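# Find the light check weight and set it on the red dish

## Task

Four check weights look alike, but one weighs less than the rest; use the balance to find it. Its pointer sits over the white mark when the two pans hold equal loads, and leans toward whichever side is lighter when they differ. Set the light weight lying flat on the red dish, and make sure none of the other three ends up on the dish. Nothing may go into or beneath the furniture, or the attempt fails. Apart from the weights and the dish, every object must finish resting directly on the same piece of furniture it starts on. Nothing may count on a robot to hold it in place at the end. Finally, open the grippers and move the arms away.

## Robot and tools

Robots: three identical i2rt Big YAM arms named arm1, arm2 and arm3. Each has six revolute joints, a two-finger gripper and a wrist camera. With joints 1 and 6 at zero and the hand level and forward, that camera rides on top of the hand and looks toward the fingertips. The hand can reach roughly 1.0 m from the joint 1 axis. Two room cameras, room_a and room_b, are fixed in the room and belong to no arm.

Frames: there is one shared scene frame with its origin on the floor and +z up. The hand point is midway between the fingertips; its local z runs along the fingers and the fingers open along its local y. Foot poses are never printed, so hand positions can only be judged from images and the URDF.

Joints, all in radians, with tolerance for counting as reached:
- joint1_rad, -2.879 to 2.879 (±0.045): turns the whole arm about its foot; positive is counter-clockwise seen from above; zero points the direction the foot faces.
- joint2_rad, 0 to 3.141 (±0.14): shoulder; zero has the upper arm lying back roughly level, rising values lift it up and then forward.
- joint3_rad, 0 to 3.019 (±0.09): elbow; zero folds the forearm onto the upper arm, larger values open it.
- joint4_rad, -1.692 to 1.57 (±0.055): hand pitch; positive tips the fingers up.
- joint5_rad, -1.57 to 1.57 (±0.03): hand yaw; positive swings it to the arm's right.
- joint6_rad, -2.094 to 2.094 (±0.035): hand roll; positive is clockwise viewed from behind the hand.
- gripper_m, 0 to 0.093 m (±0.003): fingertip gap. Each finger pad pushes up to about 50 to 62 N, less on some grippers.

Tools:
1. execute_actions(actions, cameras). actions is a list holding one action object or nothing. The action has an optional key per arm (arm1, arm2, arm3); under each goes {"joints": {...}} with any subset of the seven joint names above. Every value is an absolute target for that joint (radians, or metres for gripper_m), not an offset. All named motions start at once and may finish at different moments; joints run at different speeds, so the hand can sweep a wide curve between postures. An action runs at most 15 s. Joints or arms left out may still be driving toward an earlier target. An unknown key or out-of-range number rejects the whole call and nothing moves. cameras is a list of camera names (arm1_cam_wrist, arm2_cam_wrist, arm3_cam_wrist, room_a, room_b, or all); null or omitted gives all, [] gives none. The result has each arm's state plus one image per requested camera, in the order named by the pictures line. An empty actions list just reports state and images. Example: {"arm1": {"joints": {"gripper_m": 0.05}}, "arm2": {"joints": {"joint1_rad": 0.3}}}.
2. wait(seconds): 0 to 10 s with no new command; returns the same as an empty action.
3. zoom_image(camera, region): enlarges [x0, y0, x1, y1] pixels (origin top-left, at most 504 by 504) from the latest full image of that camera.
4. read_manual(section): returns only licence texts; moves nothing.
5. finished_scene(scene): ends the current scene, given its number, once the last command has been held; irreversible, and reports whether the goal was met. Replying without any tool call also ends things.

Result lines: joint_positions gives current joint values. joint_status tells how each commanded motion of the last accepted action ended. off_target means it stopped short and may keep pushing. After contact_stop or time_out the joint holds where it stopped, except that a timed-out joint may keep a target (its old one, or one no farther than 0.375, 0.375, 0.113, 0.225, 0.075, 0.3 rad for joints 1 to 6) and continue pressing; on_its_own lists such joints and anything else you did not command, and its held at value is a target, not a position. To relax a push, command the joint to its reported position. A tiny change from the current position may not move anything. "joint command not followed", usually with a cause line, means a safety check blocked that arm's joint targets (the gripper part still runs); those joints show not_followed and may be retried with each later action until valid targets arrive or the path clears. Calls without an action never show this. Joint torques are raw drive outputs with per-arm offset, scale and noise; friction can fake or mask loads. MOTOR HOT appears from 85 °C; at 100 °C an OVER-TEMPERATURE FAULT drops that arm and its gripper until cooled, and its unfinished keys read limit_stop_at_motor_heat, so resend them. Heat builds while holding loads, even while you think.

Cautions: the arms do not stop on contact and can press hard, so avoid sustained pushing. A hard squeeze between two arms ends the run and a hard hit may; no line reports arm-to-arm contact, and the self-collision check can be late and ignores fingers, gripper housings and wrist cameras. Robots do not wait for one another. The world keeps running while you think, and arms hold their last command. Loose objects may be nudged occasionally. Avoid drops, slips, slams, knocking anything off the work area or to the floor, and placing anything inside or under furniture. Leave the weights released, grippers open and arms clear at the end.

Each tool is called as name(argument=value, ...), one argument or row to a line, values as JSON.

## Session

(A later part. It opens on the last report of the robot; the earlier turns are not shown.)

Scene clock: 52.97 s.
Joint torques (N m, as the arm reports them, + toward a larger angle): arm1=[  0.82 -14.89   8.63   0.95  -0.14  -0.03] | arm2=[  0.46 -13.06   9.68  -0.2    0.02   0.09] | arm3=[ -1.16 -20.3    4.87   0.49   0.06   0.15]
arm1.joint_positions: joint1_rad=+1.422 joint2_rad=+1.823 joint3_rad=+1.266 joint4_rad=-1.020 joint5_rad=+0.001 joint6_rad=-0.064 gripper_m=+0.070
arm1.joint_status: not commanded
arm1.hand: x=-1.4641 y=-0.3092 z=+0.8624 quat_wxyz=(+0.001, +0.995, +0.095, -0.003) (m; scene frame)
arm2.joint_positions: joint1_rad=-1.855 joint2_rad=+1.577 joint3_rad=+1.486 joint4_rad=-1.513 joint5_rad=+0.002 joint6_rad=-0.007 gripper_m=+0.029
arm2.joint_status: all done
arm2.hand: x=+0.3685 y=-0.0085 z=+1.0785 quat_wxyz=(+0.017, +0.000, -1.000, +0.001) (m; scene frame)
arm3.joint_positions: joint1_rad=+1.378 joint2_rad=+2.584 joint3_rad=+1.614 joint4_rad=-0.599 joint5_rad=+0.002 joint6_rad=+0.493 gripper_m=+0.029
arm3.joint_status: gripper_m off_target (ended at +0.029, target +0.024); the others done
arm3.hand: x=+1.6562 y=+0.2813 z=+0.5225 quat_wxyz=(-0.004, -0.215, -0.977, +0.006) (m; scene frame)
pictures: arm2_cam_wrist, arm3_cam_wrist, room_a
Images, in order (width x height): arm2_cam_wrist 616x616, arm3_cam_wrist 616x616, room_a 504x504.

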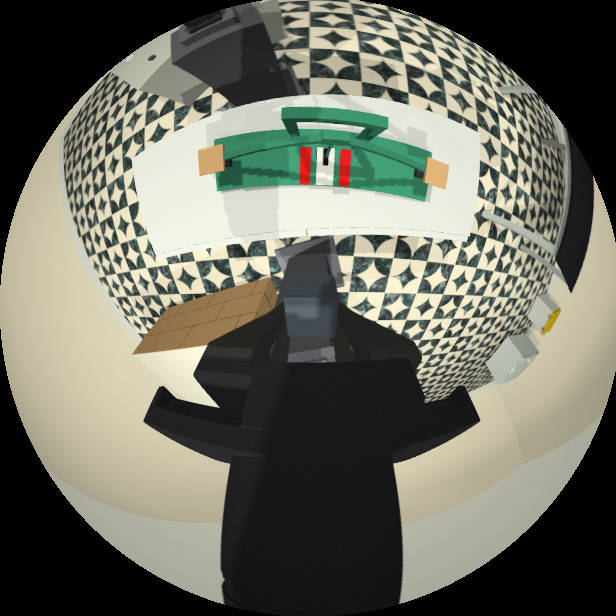

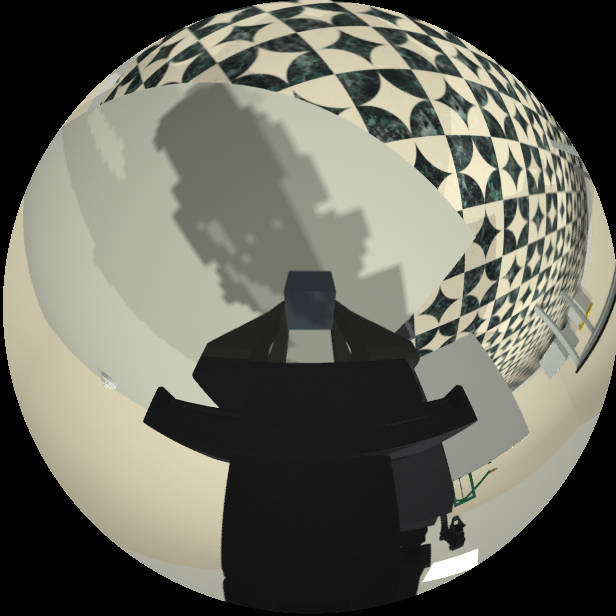

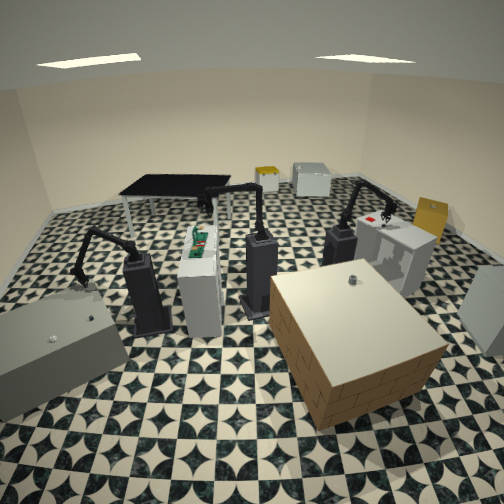

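zoom_image(
  camera="arm2_cam_wrist",
  region=[180, 110, 300, 210],
)

zoom_image(
  camera="room_a",
  region=[160, 200, 260, 300],
)

Region (180, 110, 300, 210) of arm2_cam_wrist's 616x616 image, scaled by 4.200, with more detail than that image has.

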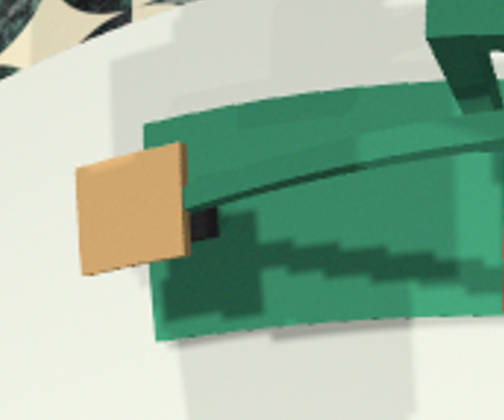

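Region (160, 200, 260, 300) of room_a's 504x504 image, scaled by 5.040, with more detail than that image has.

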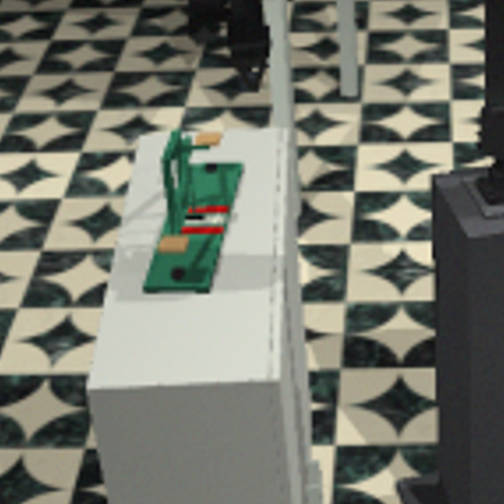

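execute_actions(
  actions=[
    {"arm2": {"joints": {"joint1_rad": -2.215, "joint2_rad": 2.03, "joint3_rad": 1.94, "joint4_rad": -1.46, "joint6_rad": 1.2}}, "arm3": {"joints": {"joint2_rad": 1.5, "joint3_rad": 1.5, "joint4_rad": -1.55}}},
  ],
  cameras=["arm2_cam_wrist", "arm3_cam_wrist", "room_a"],
)

Scene clock: 64.63 s.
Joint torques (N m, as the arm reports them, + toward a larger angle): arm1=[  0.86 -14.79   8.68   0.96  -0.16  -0.08] | arm2=[ -0.02 -19.14  13.73   0.04   0.16   0.09] | arm3=[ -0.93 -10.81   8.95  -0.19   0.05   0.15]
arm1.joint_positions: joint1_rad=+1.422 joint2_rad=+1.823 joint3_rad=+1.266 joint4_rad=-1.020 joint5_rad=+0.001 joint6_rad=-0.064 gripper_m=+0.070
arm1.joint_status: not commanded
arm1.hand: x=-1.4641 y=-0.3092 z=+0.8624 quat_wxyz=(+0.001, +0.995, +0.095, -0.003) (m; scene frame)
arm2.joint_positions: joint1_rad=-2.214 joint2_rad=+2.062 joint3_rad=+1.875 joint4_rad=-1.459 joint5_rad=+0.001 joint6_rad=+1.190 gripper_m=+0.029
arm2.joint_status: all done
arm2.hand: x=+0.4801 y=-0.2261 z=+0.9663 quat_wxyz=(+0.034, -0.702, -0.711, +0.015) (m; scene frame)
arm3.joint_positions: joint1_rad=+1.378 joint2_rad=+1.489 joint3_rad=+1.489 joint4_rad=-1.542 joint5_rad=+0.002 joint6_rad=+0.493 gripper_m=+0.029
arm3.joint_status: all done
arm3.hand: x=+1.5070 y=+0.2794 z=+1.0777 quat_wxyz=(-0.017, -0.215, -0.976, +0.003) (m; scene frame)
pictures: arm2_cam_wrist, arm3_cam_wrist, room_a
Images, in order (width x height): arm2_cam_wrist 616x616, arm3_cam_wrist 616x616, room_a 504x504.

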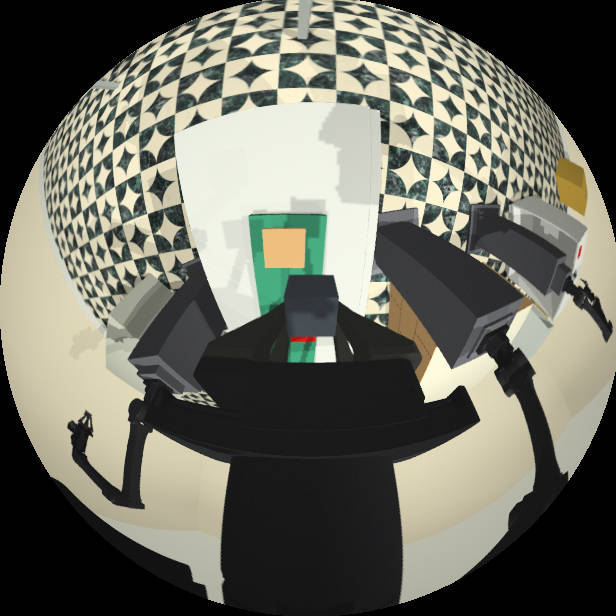

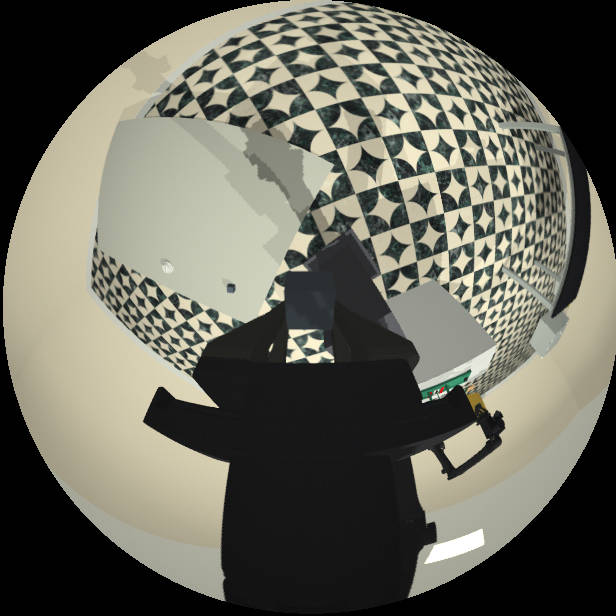

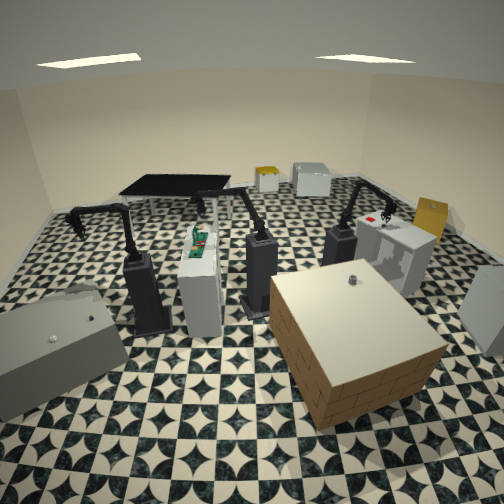

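zoom_image(
  camera="arm2_cam_wrist",
  region=[220, 180, 400, 360],
)

Region (220, 180, 400, 360) of arm2_cam_wrist's 616x616 image, scaled by 2.800, with more detail than that image has.

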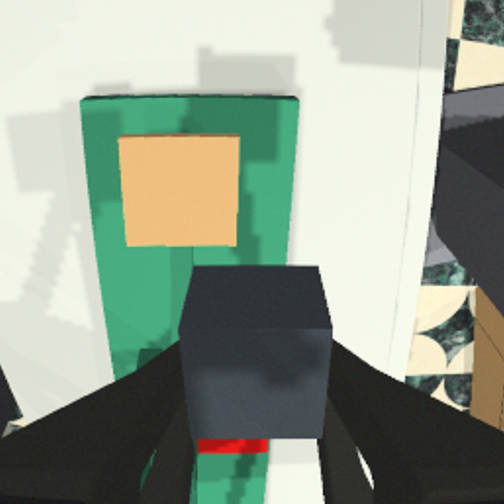

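execute_actions(
  actions=[
    {"arm2": {"joints": {"joint1_rad": -2.205, "joint2_rad": 2.11, "joint3_rad": 1.79, "joint4_rad": -1.238}}, "arm3": {"joints": {"joint1_rad": -1.658, "joint2_rad": 1.3, "joint3_rad": 1.3, "joint4_rad": -1.57, "joint6_rad": 1.742}}},
  ],
  cameras=["arm2_cam_wrist", "arm3_cam_wrist", "room_a"],
)

Scene clock: 73.10 s.
Joint torques (N m, as the arm reports them, + toward a larger angle): arm1=[  0.74 -14.94   8.6    0.88  -0.16  -0.05] | arm2=[  0.79 -20.17   8.94   0.46   0.16   0.11] | arm3=[-1.13 -9.7   7.51 -0.25  0.06  0.21]
arm1.joint_positions: joint1_rad=+1.422 joint2_rad=+1.823 joint3_rad=+1.266 joint4_rad=-1.020 joint5_rad=+0.001 joint6_rad=-0.064 gripper_m=+0.070
arm1.joint_status: not commanded
arm1.hand: x=-1.4641 y=-0.3092 z=+0.8624 quat_wxyz=(+0.001, +0.995, +0.095, -0.003) (m; scene frame)
arm2.joint_positions: joint1_rad=-2.214 joint2_rad=+2.144 joint3_rad=+1.778 joint4_rad=-1.247 joint5_rad=+0.001 joint6_rad=+1.191 gripper_m=+0.029
arm2.joint_status: all done
arm2.hand: x=+0.4922 y=-0.2307 z=+0.8789 quat_wxyz=(+0.020, -0.702, -0.711, +0.009) (m; scene frame)
arm3.joint_positions: joint1_rad=-1.658 joint2_rad=+1.310 joint3_rad=+1.308 joint4_rad=-1.562 joint5_rad=+0.002 joint6_rad=+1.725 gripper_m=+0.029
arm3.joint_status: all done
arm3.hand: x=+0.6916 y=+0.1927 z=+1.0756 quat_wxyz=(-0.005, -0.711, +0.703, -0.003) (m; scene frame)
pictures: arm2_cam_wrist, arm3_cam_wrist, room_a
Images, in order (width x height): arm2_cam_wrist 616x616, arm3_cam_wrist 616x616, room_a 504x504.

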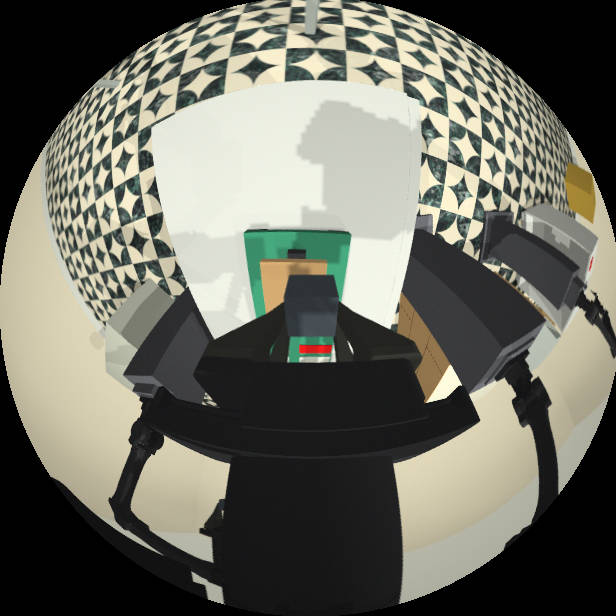

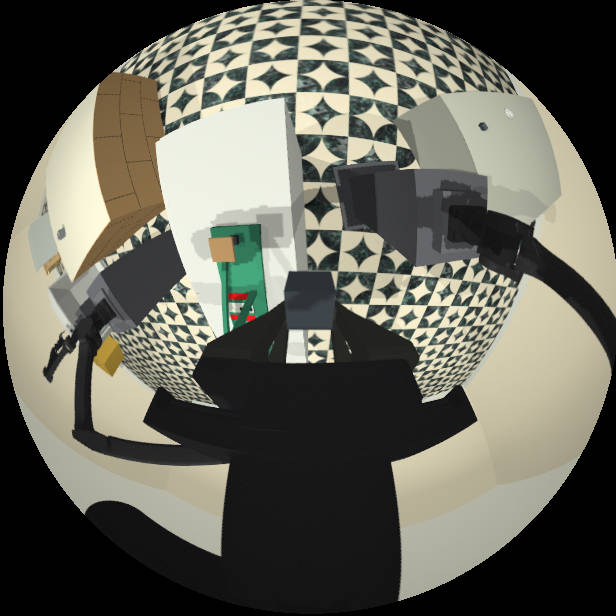

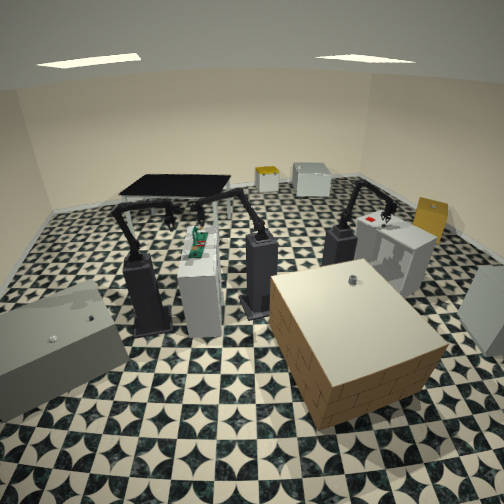

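zoom_image(
  camera="arm2_cam_wrist",
  region=[220, 210, 400, 390],
)

zoom_image(
  camera="arm3_cam_wrist",
  region=[170, 190, 330, 350],
)

Region (220, 210, 400, 390) of arm2_cam_wrist's 616x616 image, scaled by 2.800, with more detail than that image has.

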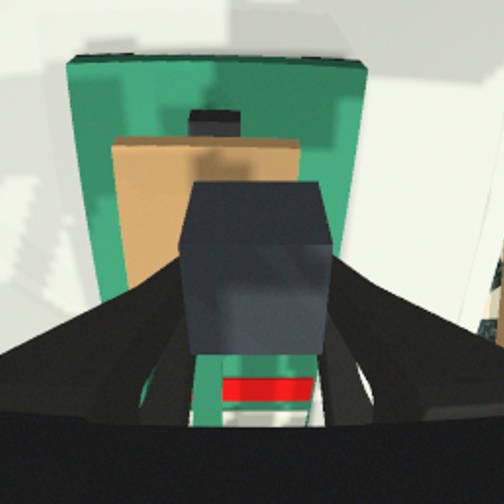

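Region (170, 190, 330, 350) of arm3_cam_wrist's 616x616 image, scaled by 3.150, with more detail than that image has.

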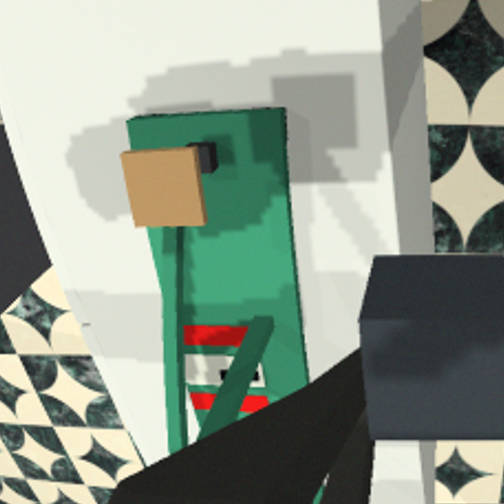

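execute_actions(
  actions=[
    {"arm2": {"joints": {"joint4_rad": -1.195}}, "arm3": {"joints": {"joint2_rad": 1.68, "joint3_rad": 1.55, "joint4_rad": -1.39, "joint6_rad": 1.75}}},
  ],
  cameras=["arm2_cam_wrist", "arm3_cam_wrist", "room_a"],
)

Scene clock: 81.47 s.
Joint torques (N m, as the arm reports them, + toward a larger angle): arm1=[  0.42 -14.66   8.7    0.95  -0.18  -0.05] | arm2=[  0.87 -20.23   9.07   0.65   0.16   0.1 ] | arm3=[ -1.08 -16.18  11.35   0.01   0.08   0.21]
arm1.joint_positions: joint1_rad=+1.422 joint2_rad=+1.823 joint3_rad=+1.266 joint4_rad=-1.020 joint5_rad=+0.001 joint6_rad=-0.064 gripper_m=+0.070
arm1.joint_status: not commanded
arm1.hand: x=-1.4641 y=-0.3092 z=+0.8624 quat_wxyz=(+0.001, +0.995, +0.095, -0.003) (m; scene frame)
arm2.joint_positions: joint1_rad=-2.214 joint2_rad=+2.144 joint3_rad=+1.778 joint4_rad=-1.204 joint5_rad=+0.001 joint6_rad=+1.191 gripper_m=+0.029
arm2.joint_status: all done
arm2.hand: x=+0.5019 y=-0.2344 z=+0.8786 quat_wxyz=(+0.000, -0.703, -0.712, +0.001) (m; scene frame)
arm3.joint_positions: joint1_rad=-1.658 joint2_rad=+1.695 joint3_rad=+1.499 joint4_rad=-1.390 joint5_rad=+0.002 joint6_rad=+1.734 gripper_m=+0.029
arm3.joint_status: all done
arm3.hand: x=+0.5603 y=+0.1697 z=+0.9856 quat_wxyz=(+0.004, -0.708, +0.706, -0.010) (m; scene frame)
pictures: arm2_cam_wrist, arm3_cam_wrist, room_a
Images, in order (width x height): arm2_cam_wrist 616x616, arm3_cam_wrist 616x616, room_a 504x504.

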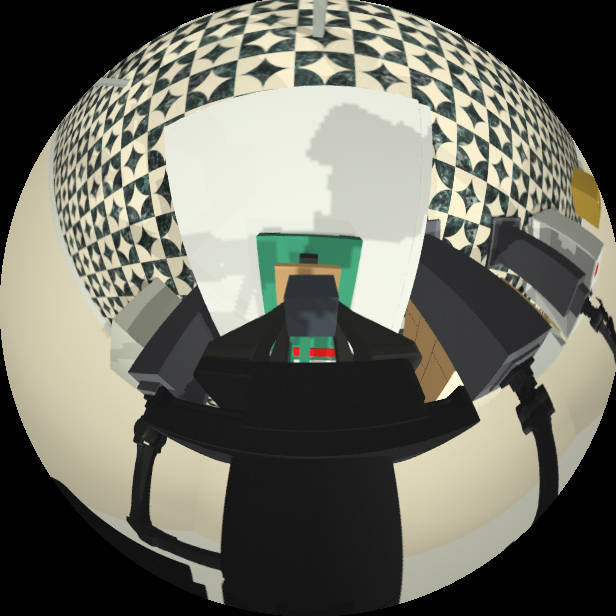

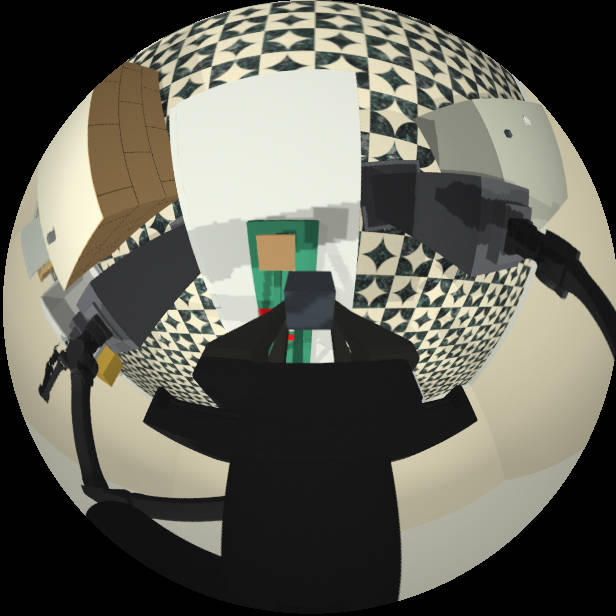

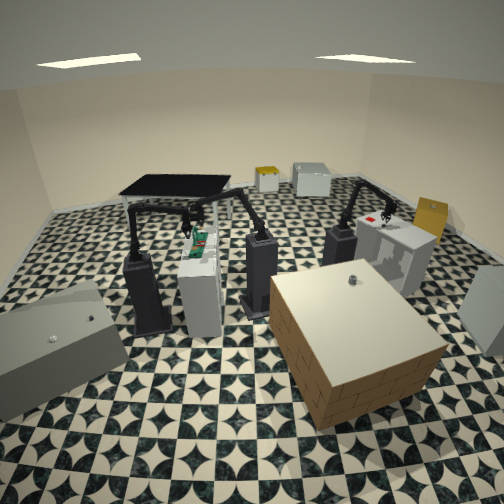

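zoom_image(
  camera="arm3_cam_wrist",
  region=[220, 190, 400, 370],
)

zoom_image(
  camera="arm2_cam_wrist",
  region=[220, 210, 400, 390],
)

Region (220, 190, 400, 370) of arm3_cam_wrist's 616x616 image, scaled by 2.800, with more detail than that image has.

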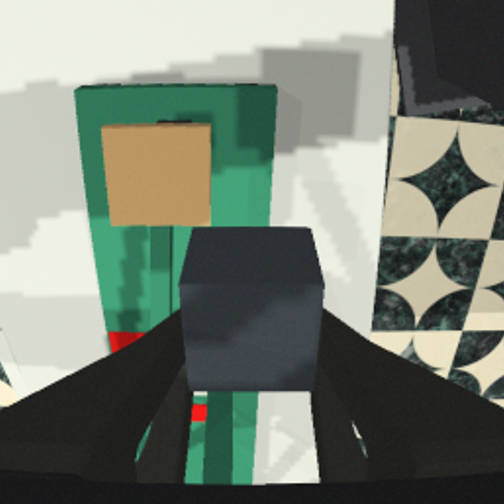

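Region (220, 210, 400, 390) of arm2_cam_wrist's 616x616 image, scaled by 2.800, with more detail than that image has.

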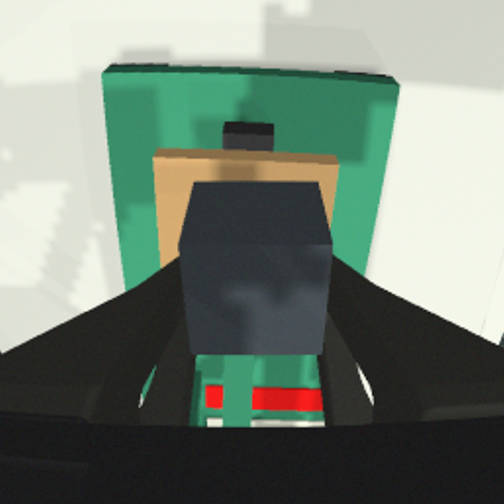

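execute_actions(
  actions=[
    {"arm3": {"joints": {"joint2_rad": 1.845, "joint4_rad": -1.215}}},
  ],
  cameras=["arm2_cam_wrist", "arm3_cam_wrist", "room_a"],
)

Scene clock: 85.77 s.
Joint torques (N m, as the arm reports them, + toward a larger angle): arm1=[  0.62 -14.72   8.63   0.91  -0.12  -0.04] | arm2=[  0.69 -20.39   9.     0.67   0.15   0.09] | arm3=[ -1.18 -18.03  10.81   0.35   0.09   0.19]
arm1.joint_positions: joint1_rad=+1.422 joint2_rad=+1.823 joint3_rad=+1.266 joint4_rad=-1.020 joint5_rad=+0.001 joint6_rad=-0.064 gripper_m=+0.070
arm1.joint_status: not commanded
arm1.hand: x=-1.4641 y=-0.3092 z=+0.8624 quat_wxyz=(+0.001, +0.995, +0.095, -0.003) (m; scene frame)
arm2.joint_positions: joint1_rad=-2.214 joint2_rad=+2.144 joint3_rad=+1.778 joint4_rad=-1.204 joint5_rad=+0.001 joint6_rad=+1.191 gripper_m=+0.029
arm2.joint_status: not commanded
arm2.hand: x=+0.5019 y=-0.2344 z=+0.8786 quat_wxyz=(+0.000, -0.703, -0.712, +0.001) (m; scene frame)
arm3.joint_positions: joint1_rad=-1.658 joint2_rad=+1.860 joint3_rad=+1.503 joint4_rad=-1.224 joint5_rad=+0.002 joint6_rad=+1.734 gripper_m=+0.029
arm3.joint_status: all done
arm3.hand: x=+0.5175 y=+0.1615 z=+0.9028 quat_wxyz=(+0.001, -0.708, +0.707, -0.008) (m; scene frame)
pictures: arm2_cam_wrist, arm3_cam_wrist, room_a
Images, in order (width x height): arm2_cam_wrist 616x616, arm3_cam_wrist 616x616, room_a 504x504.

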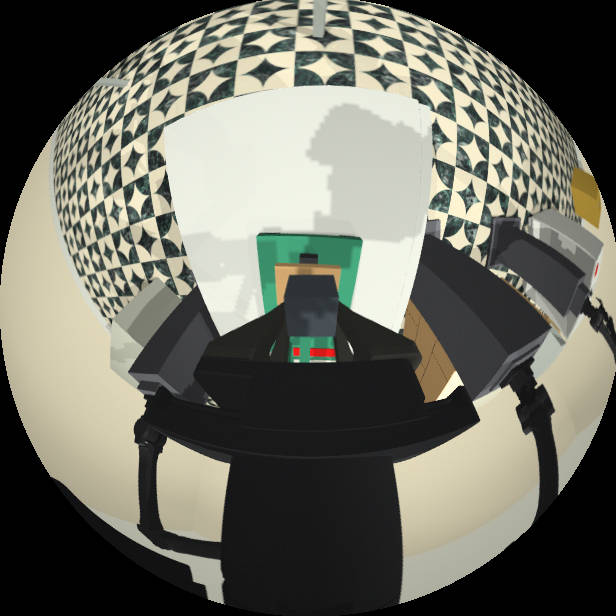

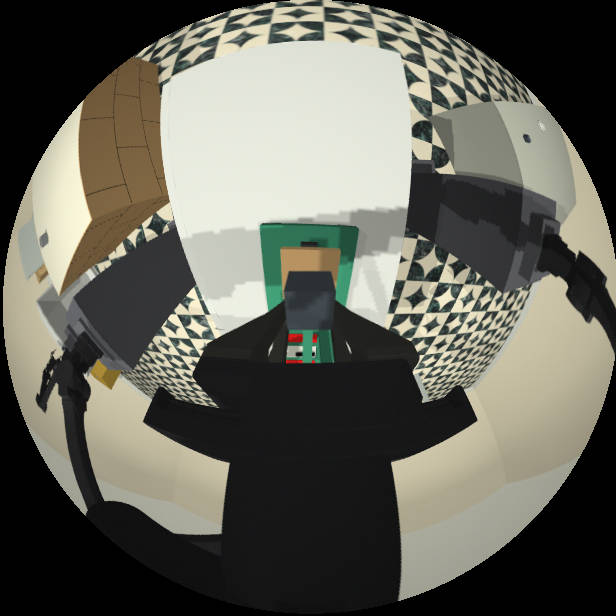

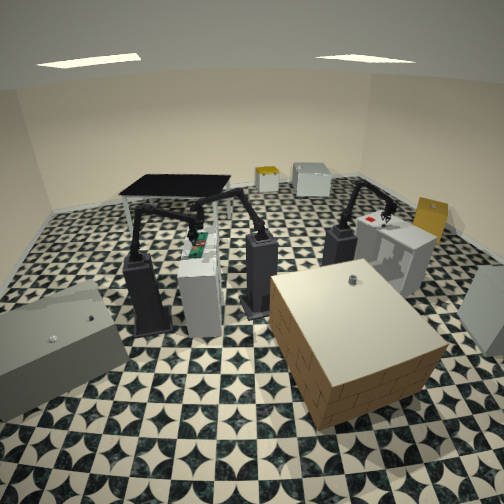

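zoom_image(
  camera="arm3_cam_wrist",
  region=[230, 210, 390, 370],
)

Region (230, 210, 390, 370) of arm3_cam_wrist's 616x616 image, scaled by 3.150, with more detail than that image has.

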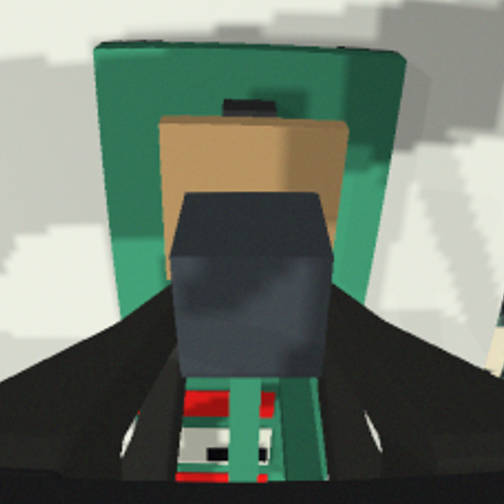

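execute_actions(
  actions=[
    {"arm3": {"joints": {"joint1_rad": -1.673, "joint3_rad": 1.46, "joint4_rad": -1.16}}},
  ],
  cameras=["arm2_cam_wrist", "arm3_cam_wrist", "room_a"],
)

Scene clock: 90.10 s.
Joint torques (N m, as the arm reports them, + toward a larger angle): arm1=[  0.69 -14.98   8.65   0.96  -0.16  -0.06] | arm2=[  0.83 -20.47   8.98   0.64   0.13   0.11] | arm3=[ -2.1  -17.57   7.05   0.38   0.08   0.21]
arm1.joint_positions: joint1_rad=+1.422 joint2_rad=+1.823 joint3_rad=+1.266 joint4_rad=-1.020 joint5_rad=+0.001 joint6_rad=-0.064 gripper_m=+0.070
arm1.joint_status: not commanded
arm1.hand: x=-1.4641 y=-0.3092 z=+0.8624 quat_wxyz=(+0.001, +0.995, +0.095, -0.003) (m; scene frame)
arm2.joint_positions: joint1_rad=-2.214 joint2_rad=+2.144 joint3_rad=+1.778 joint4_rad=-1.204 joint5_rad=+0.001 joint6_rad=+1.191 gripper_m=+0.029
arm2.joint_status: not commanded
arm2.hand: x=+0.5019 y=-0.2344 z=+0.8786 quat_wxyz=(+0.000, -0.703, -0.712, +0.001) (m; scene frame)
arm3.joint_positions: joint1_rad=-1.660 joint2_rad=+1.860 joint3_rad=+1.462 joint4_rad=-1.169 joint5_rad=+0.002 joint6_rad=+1.734 gripper_m=+0.029
arm3.joint_status: all done
arm3.hand: x=+0.5198 y=+0.1630 z=+0.8881 quat_wxyz=(-0.004, -0.707, +0.707, -0.004) (m; scene frame)
pictures: arm2_cam_wrist, arm3_cam_wrist, room_a
Images, in order (width x height): arm2_cam_wrist 616x616, arm3_cam_wrist 616x616, room_a 504x504.

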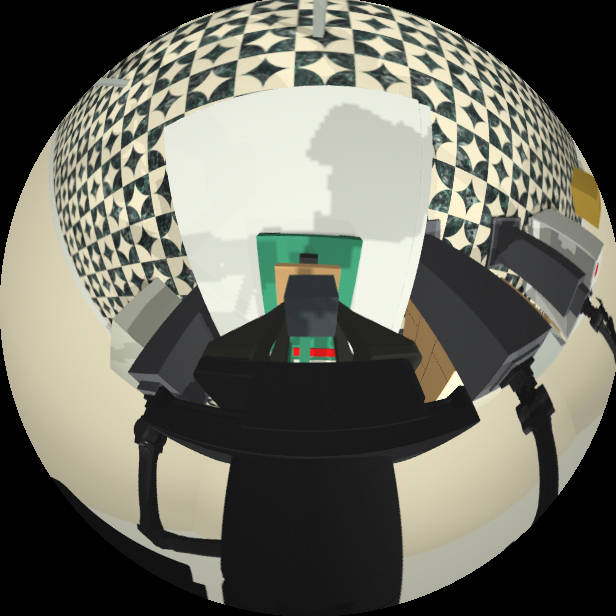

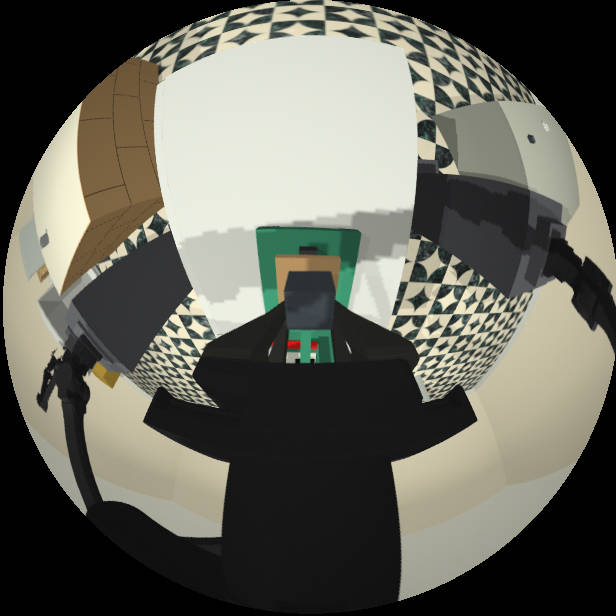

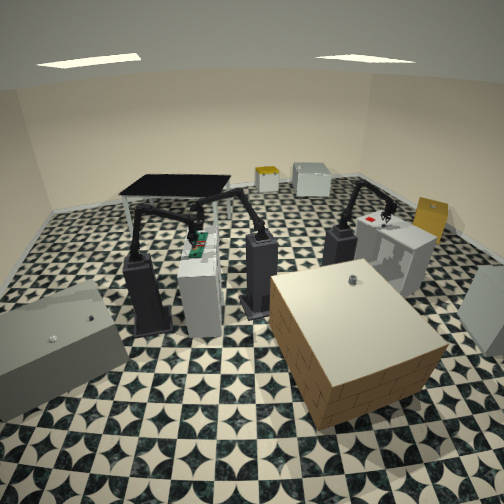

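zoom_image(
  camera="arm3_cam_wrist",
  region=[230, 210, 390, 370],
)

Region (230, 210, 390, 370) of arm3_cam_wrist's 616x616 image, scaled by 3.150, with more detail than that image has.

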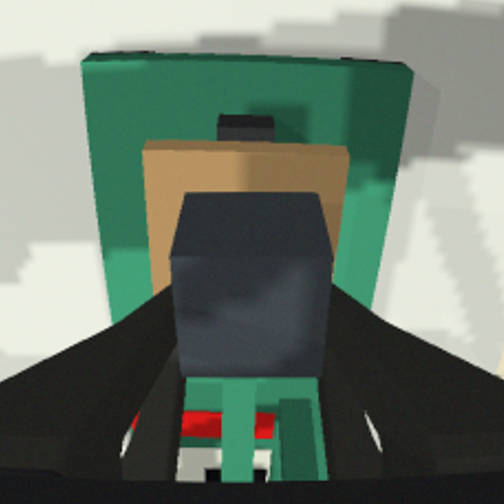

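execute_actions(
  actions=[
    {"arm3": {"joints": {"joint1_rad": -1.681}}},
  ],
  cameras=["arm3_cam_wrist"],
)

Scene clock: 94.13 s.
Joint torques (N m, as the arm reports them, + toward a larger angle): arm1=[  0.89 -14.6    8.69   0.84  -0.2   -0.06] | arm2=[  0.91 -20.44   9.08   0.65   0.15   0.11] | arm3=[ -1.85 -17.59   7.29   0.37   0.08   0.2 ]
arm1.joint_positions: joint1_rad=+1.422 joint2_rad=+1.823 joint3_rad=+1.266 joint4_rad=-1.020 joint5_rad=+0.001 joint6_rad=-0.064 gripper_m=+0.070
arm1.joint_status: not commanded
arm1.hand: x=-1.4641 y=-0.3092 z=+0.8624 quat_wxyz=(+0.001, +0.995, +0.095, -0.003) (m; scene frame)
arm2.joint_positions: joint1_rad=-2.214 joint2_rad=+2.144 joint3_rad=+1.778 joint4_rad=-1.204 joint5_rad=+0.001 joint6_rad=+1.191 gripper_m=+0.029
arm2.joint_status: not commanded
arm2.hand: x=+0.5019 y=-0.2344 z=+0.8786 quat_wxyz=(+0.000, -0.703, -0.712, +0.001) (m; scene frame)
arm3.joint_positions: joint1_rad=-1.671 joint2_rad=+1.860 joint3_rad=+1.462 joint4_rad=-1.169 joint5_rad=+0.002 joint6_rad=+1.734 gripper_m=+0.029
arm3.joint_status: all done
arm3.hand: x=+0.5190 y=+0.1686 z=+0.8881 quat_wxyz=(-0.004, -0.703, +0.711, -0.004) (m; scene frame)
pictures: arm3_cam_wrist
Images, in order (width x height): arm3_cam_wrist 616x616.

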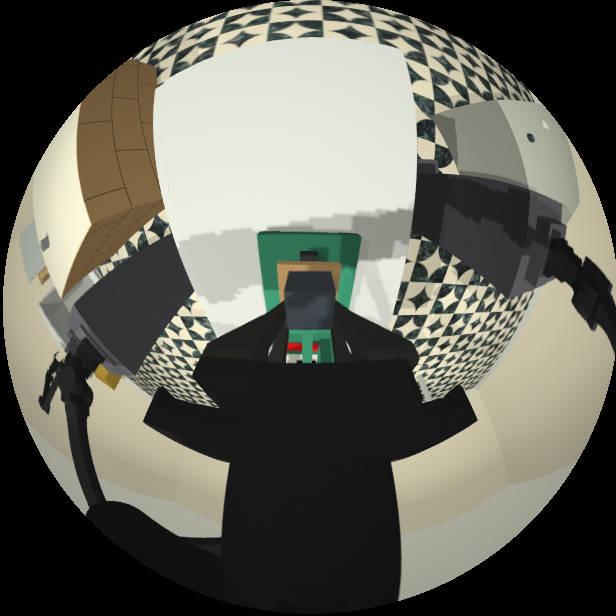

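execute_actions(
  actions=[
    {"arm2": {"joints": {"gripper_m": 0.075}}, "arm3": {"joints": {"gripper_m": 0.075}}},
  ],
  cameras=["arm2_cam_wrist", "arm3_cam_wrist", "room_a"],
)

Scene clock: 95.63 s.
Joint torques (N m, as the arm reports them, + toward a larger angle): arm1=[  0.35 -14.65   8.64   0.95  -0.18  -0.06] | arm2=[  0.82 -19.05   9.14   0.69   0.15   0.11] | arm3=[ -2.02 -17.26   7.24   0.38   0.08   0.19]
arm1.joint_positions: joint1_rad=+1.422 joint2_rad=+1.823 joint3_rad=+1.266 joint4_rad=-1.020 joint5_rad=+0.001 joint6_rad=-0.064 gripper_m=+0.070
arm1.joint_status: not commanded
arm1.hand: x=-1.4641 y=-0.3092 z=+0.8624 quat_wxyz=(+0.001, +0.995, +0.095, -0.003) (m; scene frame)
arm2.joint_positions: joint1_rad=-2.214 joint2_rad=+2.131 joint3_rad=+1.778 joint4_rad=-1.204 joint5_rad=+0.001 joint6_rad=+1.192 gripper_m=+0.075
arm2.joint_status: all done
arm2.hand: x=+0.5032 y=-0.2349 z=+0.8871 quat_wxyz=(-0.006, -0.703, -0.711, -0.002) (m; scene frame)
arm3.joint_positions: joint1_rad=-1.671 joint2_rad=+1.860 joint3_rad=+1.462 joint4_rad=-1.169 joint5_rad=+0.002 joint6_rad=+1.734 gripper_m=+0.075
arm3.joint_status: all done
arm3.hand: x=+0.5189 y=+0.1686 z=+0.8885 quat_wxyz=(-0.004, -0.703, +0.711, -0.004) (m; scene frame)
pictures: arm2_cam_wrist, arm3_cam_wrist, room_a
Images, in order (width x height): arm2_cam_wrist 616x616, arm3_cam_wrist 616x616, room_a 504x504.

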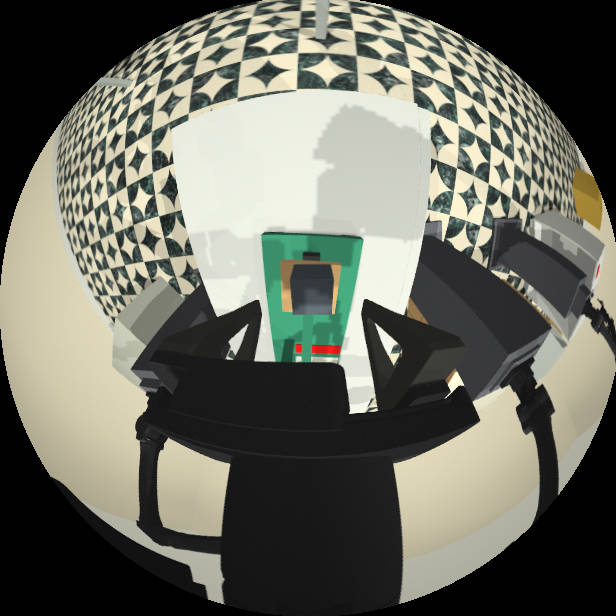

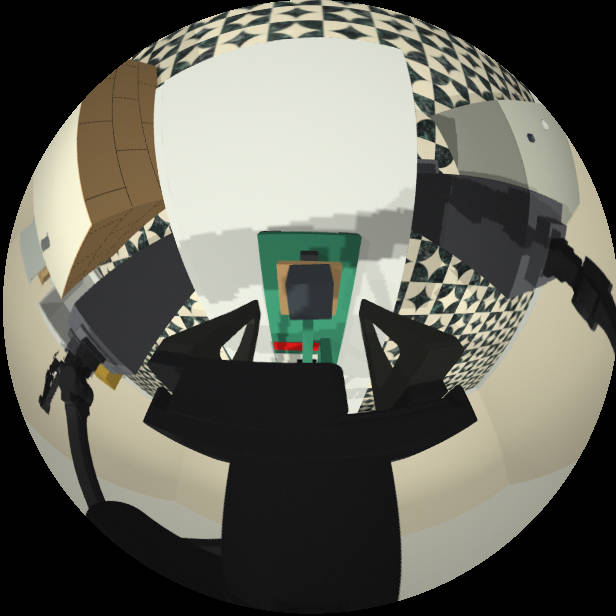

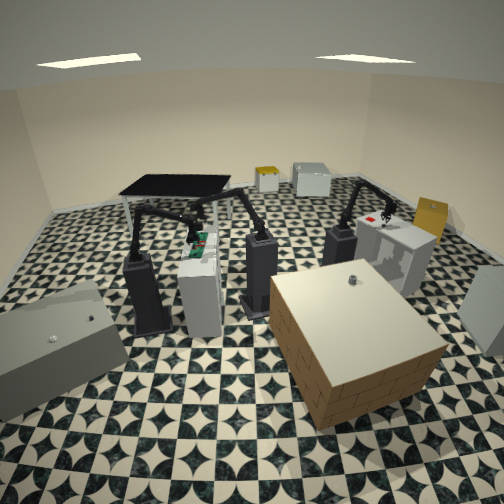

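zoom_image(
  camera="arm3_cam_wrist",
  region=[230, 210, 390, 370],
)

zoom_image(
  camera="arm2_cam_wrist",
  region=[230, 210, 390, 370],
)

Region (230, 210, 390, 370) of arm3_cam_wrist's 616x616 image, scaled by 3.150, with more detail than that image has.

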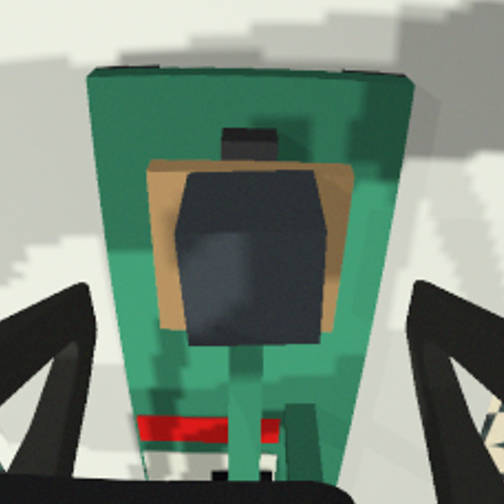

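Region (230, 210, 390, 370) of arm2_cam_wrist's 616x616 image, scaled by 3.150, with more detail than that image has.

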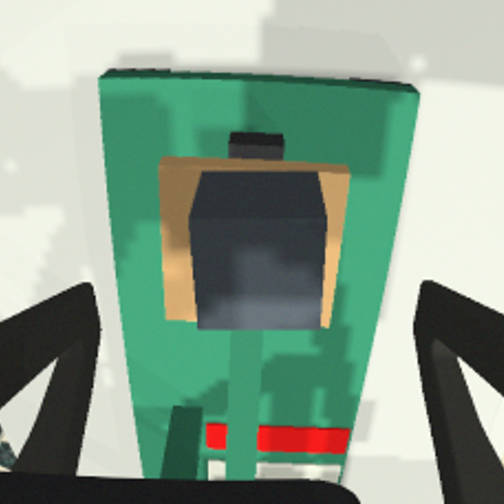

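execute_actions(
  actions=[
    {"arm2": {"joints": {"joint2_rad": 1.98, "joint4_rad": -1.36}}, "arm3": {"joints": {"joint2_rad": 1.7, "joint4_rad": -1.33}}},
  ],
  cameras=["arm2_cam_wrist", "arm3_cam_wrist", "room_a"],
)

Scene clock: 99.07 s.
Joint torques (N m, as the arm reports them, + toward a larger angle): arm1=[  0.93 -14.64   8.69   0.94  -0.17  -0.06] | arm2=[  0.7  -16.66   9.62  -0.05   0.15   0.09] | arm3=[ -1.78 -12.43   7.7   -0.32   0.08   0.2 ]
arm1.joint_positions: joint1_rad=+1.422 joint2_rad=+1.823 joint3_rad=+1.266 joint4_rad=-1.020 joint5_rad=+0.001 joint6_rad=-0.064 gripper_m=+0.070
arm1.joint_status: not commanded
arm1.hand: x=-1.4641 y=-0.3092 z=+0.8624 quat_wxyz=(+0.001, +0.995, +0.095, -0.003) (m; scene frame)
arm2.joint_positions: joint1_rad=-2.214 joint2_rad=+1.978 joint3_rad=+1.778 joint4_rad=-1.353 joint5_rad=+0.001 joint6_rad=+1.192 gripper_m=+0.075
arm2.joint_status: all done
arm2.hand: x=+0.4759 y=-0.2244 z=+0.9794 quat_wxyz=(-0.008, -0.703, -0.711, -0.003) (m; scene frame)
arm3.joint_positions: joint1_rad=-1.671 joint2_rad=+1.677 joint3_rad=+1.462 joint4_rad=-1.321 joint5_rad=+0.002 joint6_rad=+1.734 gripper_m=+0.075
arm3.joint_status: all done
arm3.hand: x=+0.5549 y=+0.1753 z=+0.9806 quat_wxyz=(-0.017, -0.703, +0.711, +0.005) (m; scene frame)
pictures: arm2_cam_wrist, arm3_cam_wrist, room_a
Images, in order (width x height): arm2_cam_wrist 616x616, arm3_cam_wrist 616x616, room_a 504x504.

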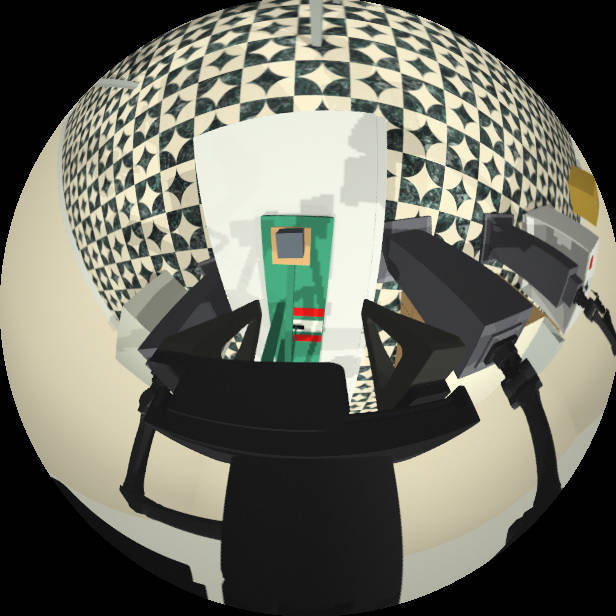

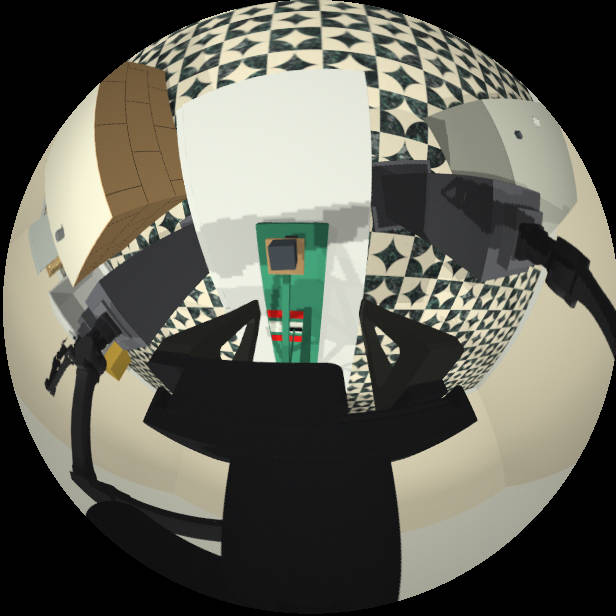

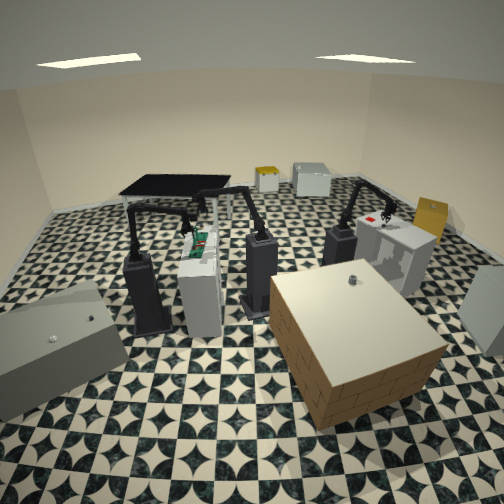

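zoom_image(
  camera="arm2_cam_wrist",
  region=[240, 200, 380, 370],
)

zoom_image(
  camera="arm3_cam_wrist",
  region=[230, 210, 370, 370],
)

Region (240, 200, 380, 370) of arm2_cam_wrist's 616x616 image, scaled by 2.965, with more detail than that image has; it fills the left 415 columns of this view, and the rest is white.

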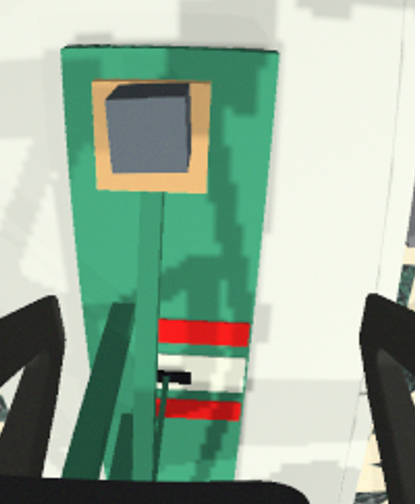

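Region (230, 210, 370, 370) of arm3_cam_wrist's 616x616 image, scaled by 3.150, with more detail than that image has; it fills the left 441 columns of this view, and the rest is white.

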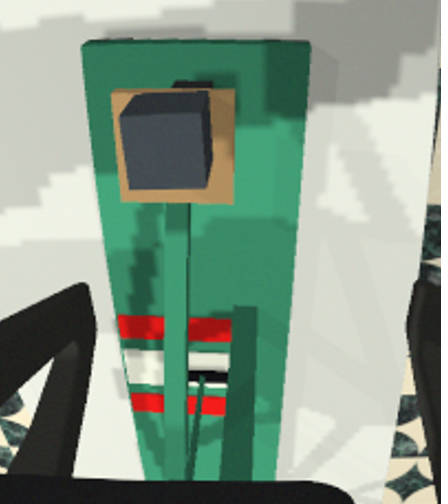

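execute_actions(
  actions=[
    {"arm1": {"joints": {"joint1_rad": 1.462, "joint2_rad": 1.87, "joint4_rad": -0.955, "joint6_rad": -0.136}}, "arm2": {"joints": {"joint2_rad": 2.12, "joint4_rad": -1.2}}, "arm3": {"joints": {"joint2_rad": 1.868, "joint4_rad": -1.148}}},
  ],
  cameras=["arm1_cam_wrist", "arm2_cam_wrist", "arm3_cam_wrist"],
)

Scene clock: 111.67 s.
Joint torques (N m, as the arm reports them, + toward a larger angle): arm1=[  0.37 -15.     8.63   0.92  -0.18  -0.07] | arm2=[  0.77 -18.93   9.26   0.65   0.16   0.11] | arm3=[ -1.81 -17.08   7.23   0.4    0.08   0.21]
arm1.joint_positions: joint1_rad=+1.451 joint2_rad=+1.865 joint3_rad=+1.266 joint4_rad=-0.970 joint5_rad=+0.001 joint6_rad=-0.119 gripper_m=+0.070
arm1.joint_status: all done
arm1.hand: x=-1.4699 y=-0.3251 z=+0.8425 quat_wxyz=(+0.000, +0.990, +0.137, -0.007) (m; scene frame)
arm2.joint_positions: joint1_rad=-2.214 joint2_rad=+2.139 joint3_rad=+1.778 joint4_rad=-1.209 joint5_rad=+0.001 joint6_rad=+1.192 gripper_m=+0.075
arm2.joint_status: all done
arm2.hand: x=+0.5014 y=-0.2342 z=+0.8822 quat_wxyz=(+0.000, -0.703, -0.711, +0.000) (m; scene frame)
arm3.joint_positions: joint1_rad=-1.671 joint2_rad=+1.873 joint3_rad=+1.462 joint4_rad=-1.158 joint5_rad=+0.002 joint6_rad=+1.734 gripper_m=+0.075
arm3.joint_status: all done
arm3.hand: x=+0.5169 y=+0.1682 z=+0.8812 quat_wxyz=(-0.004, -0.703, +0.711, -0.004) (m; scene frame)
pictures: arm1_cam_wrist, arm2_cam_wrist, arm3_cam_wrist
Images, in order (width x height): arm1_cam_wrist 616x616, arm2_cam_wrist 616x616, arm3_cam_wrist 616x616.

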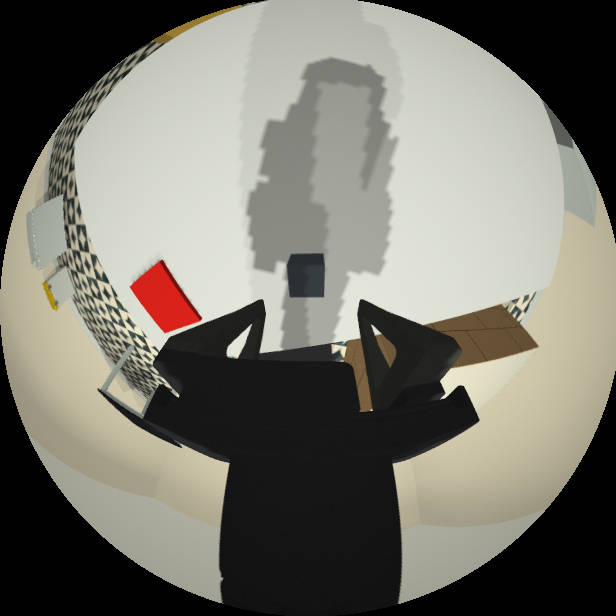

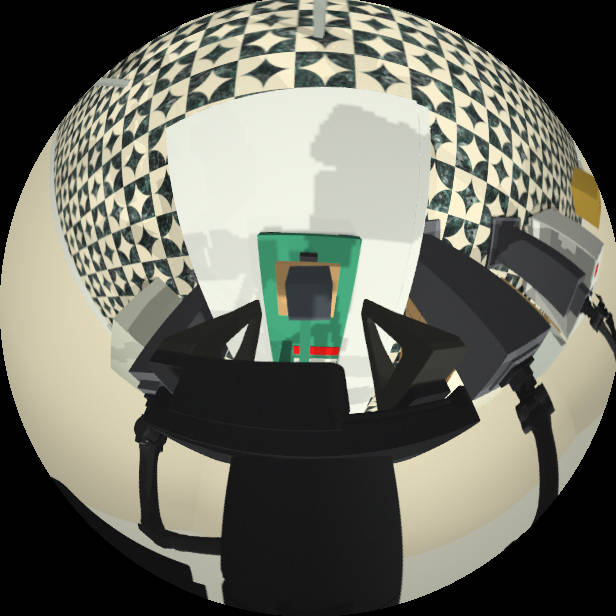

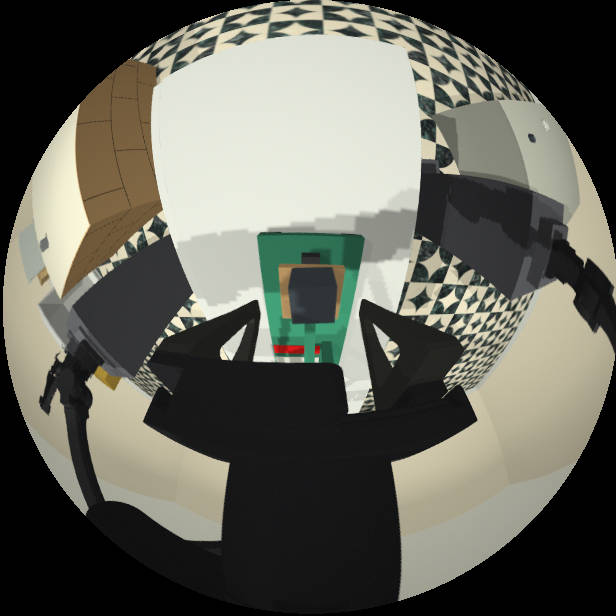

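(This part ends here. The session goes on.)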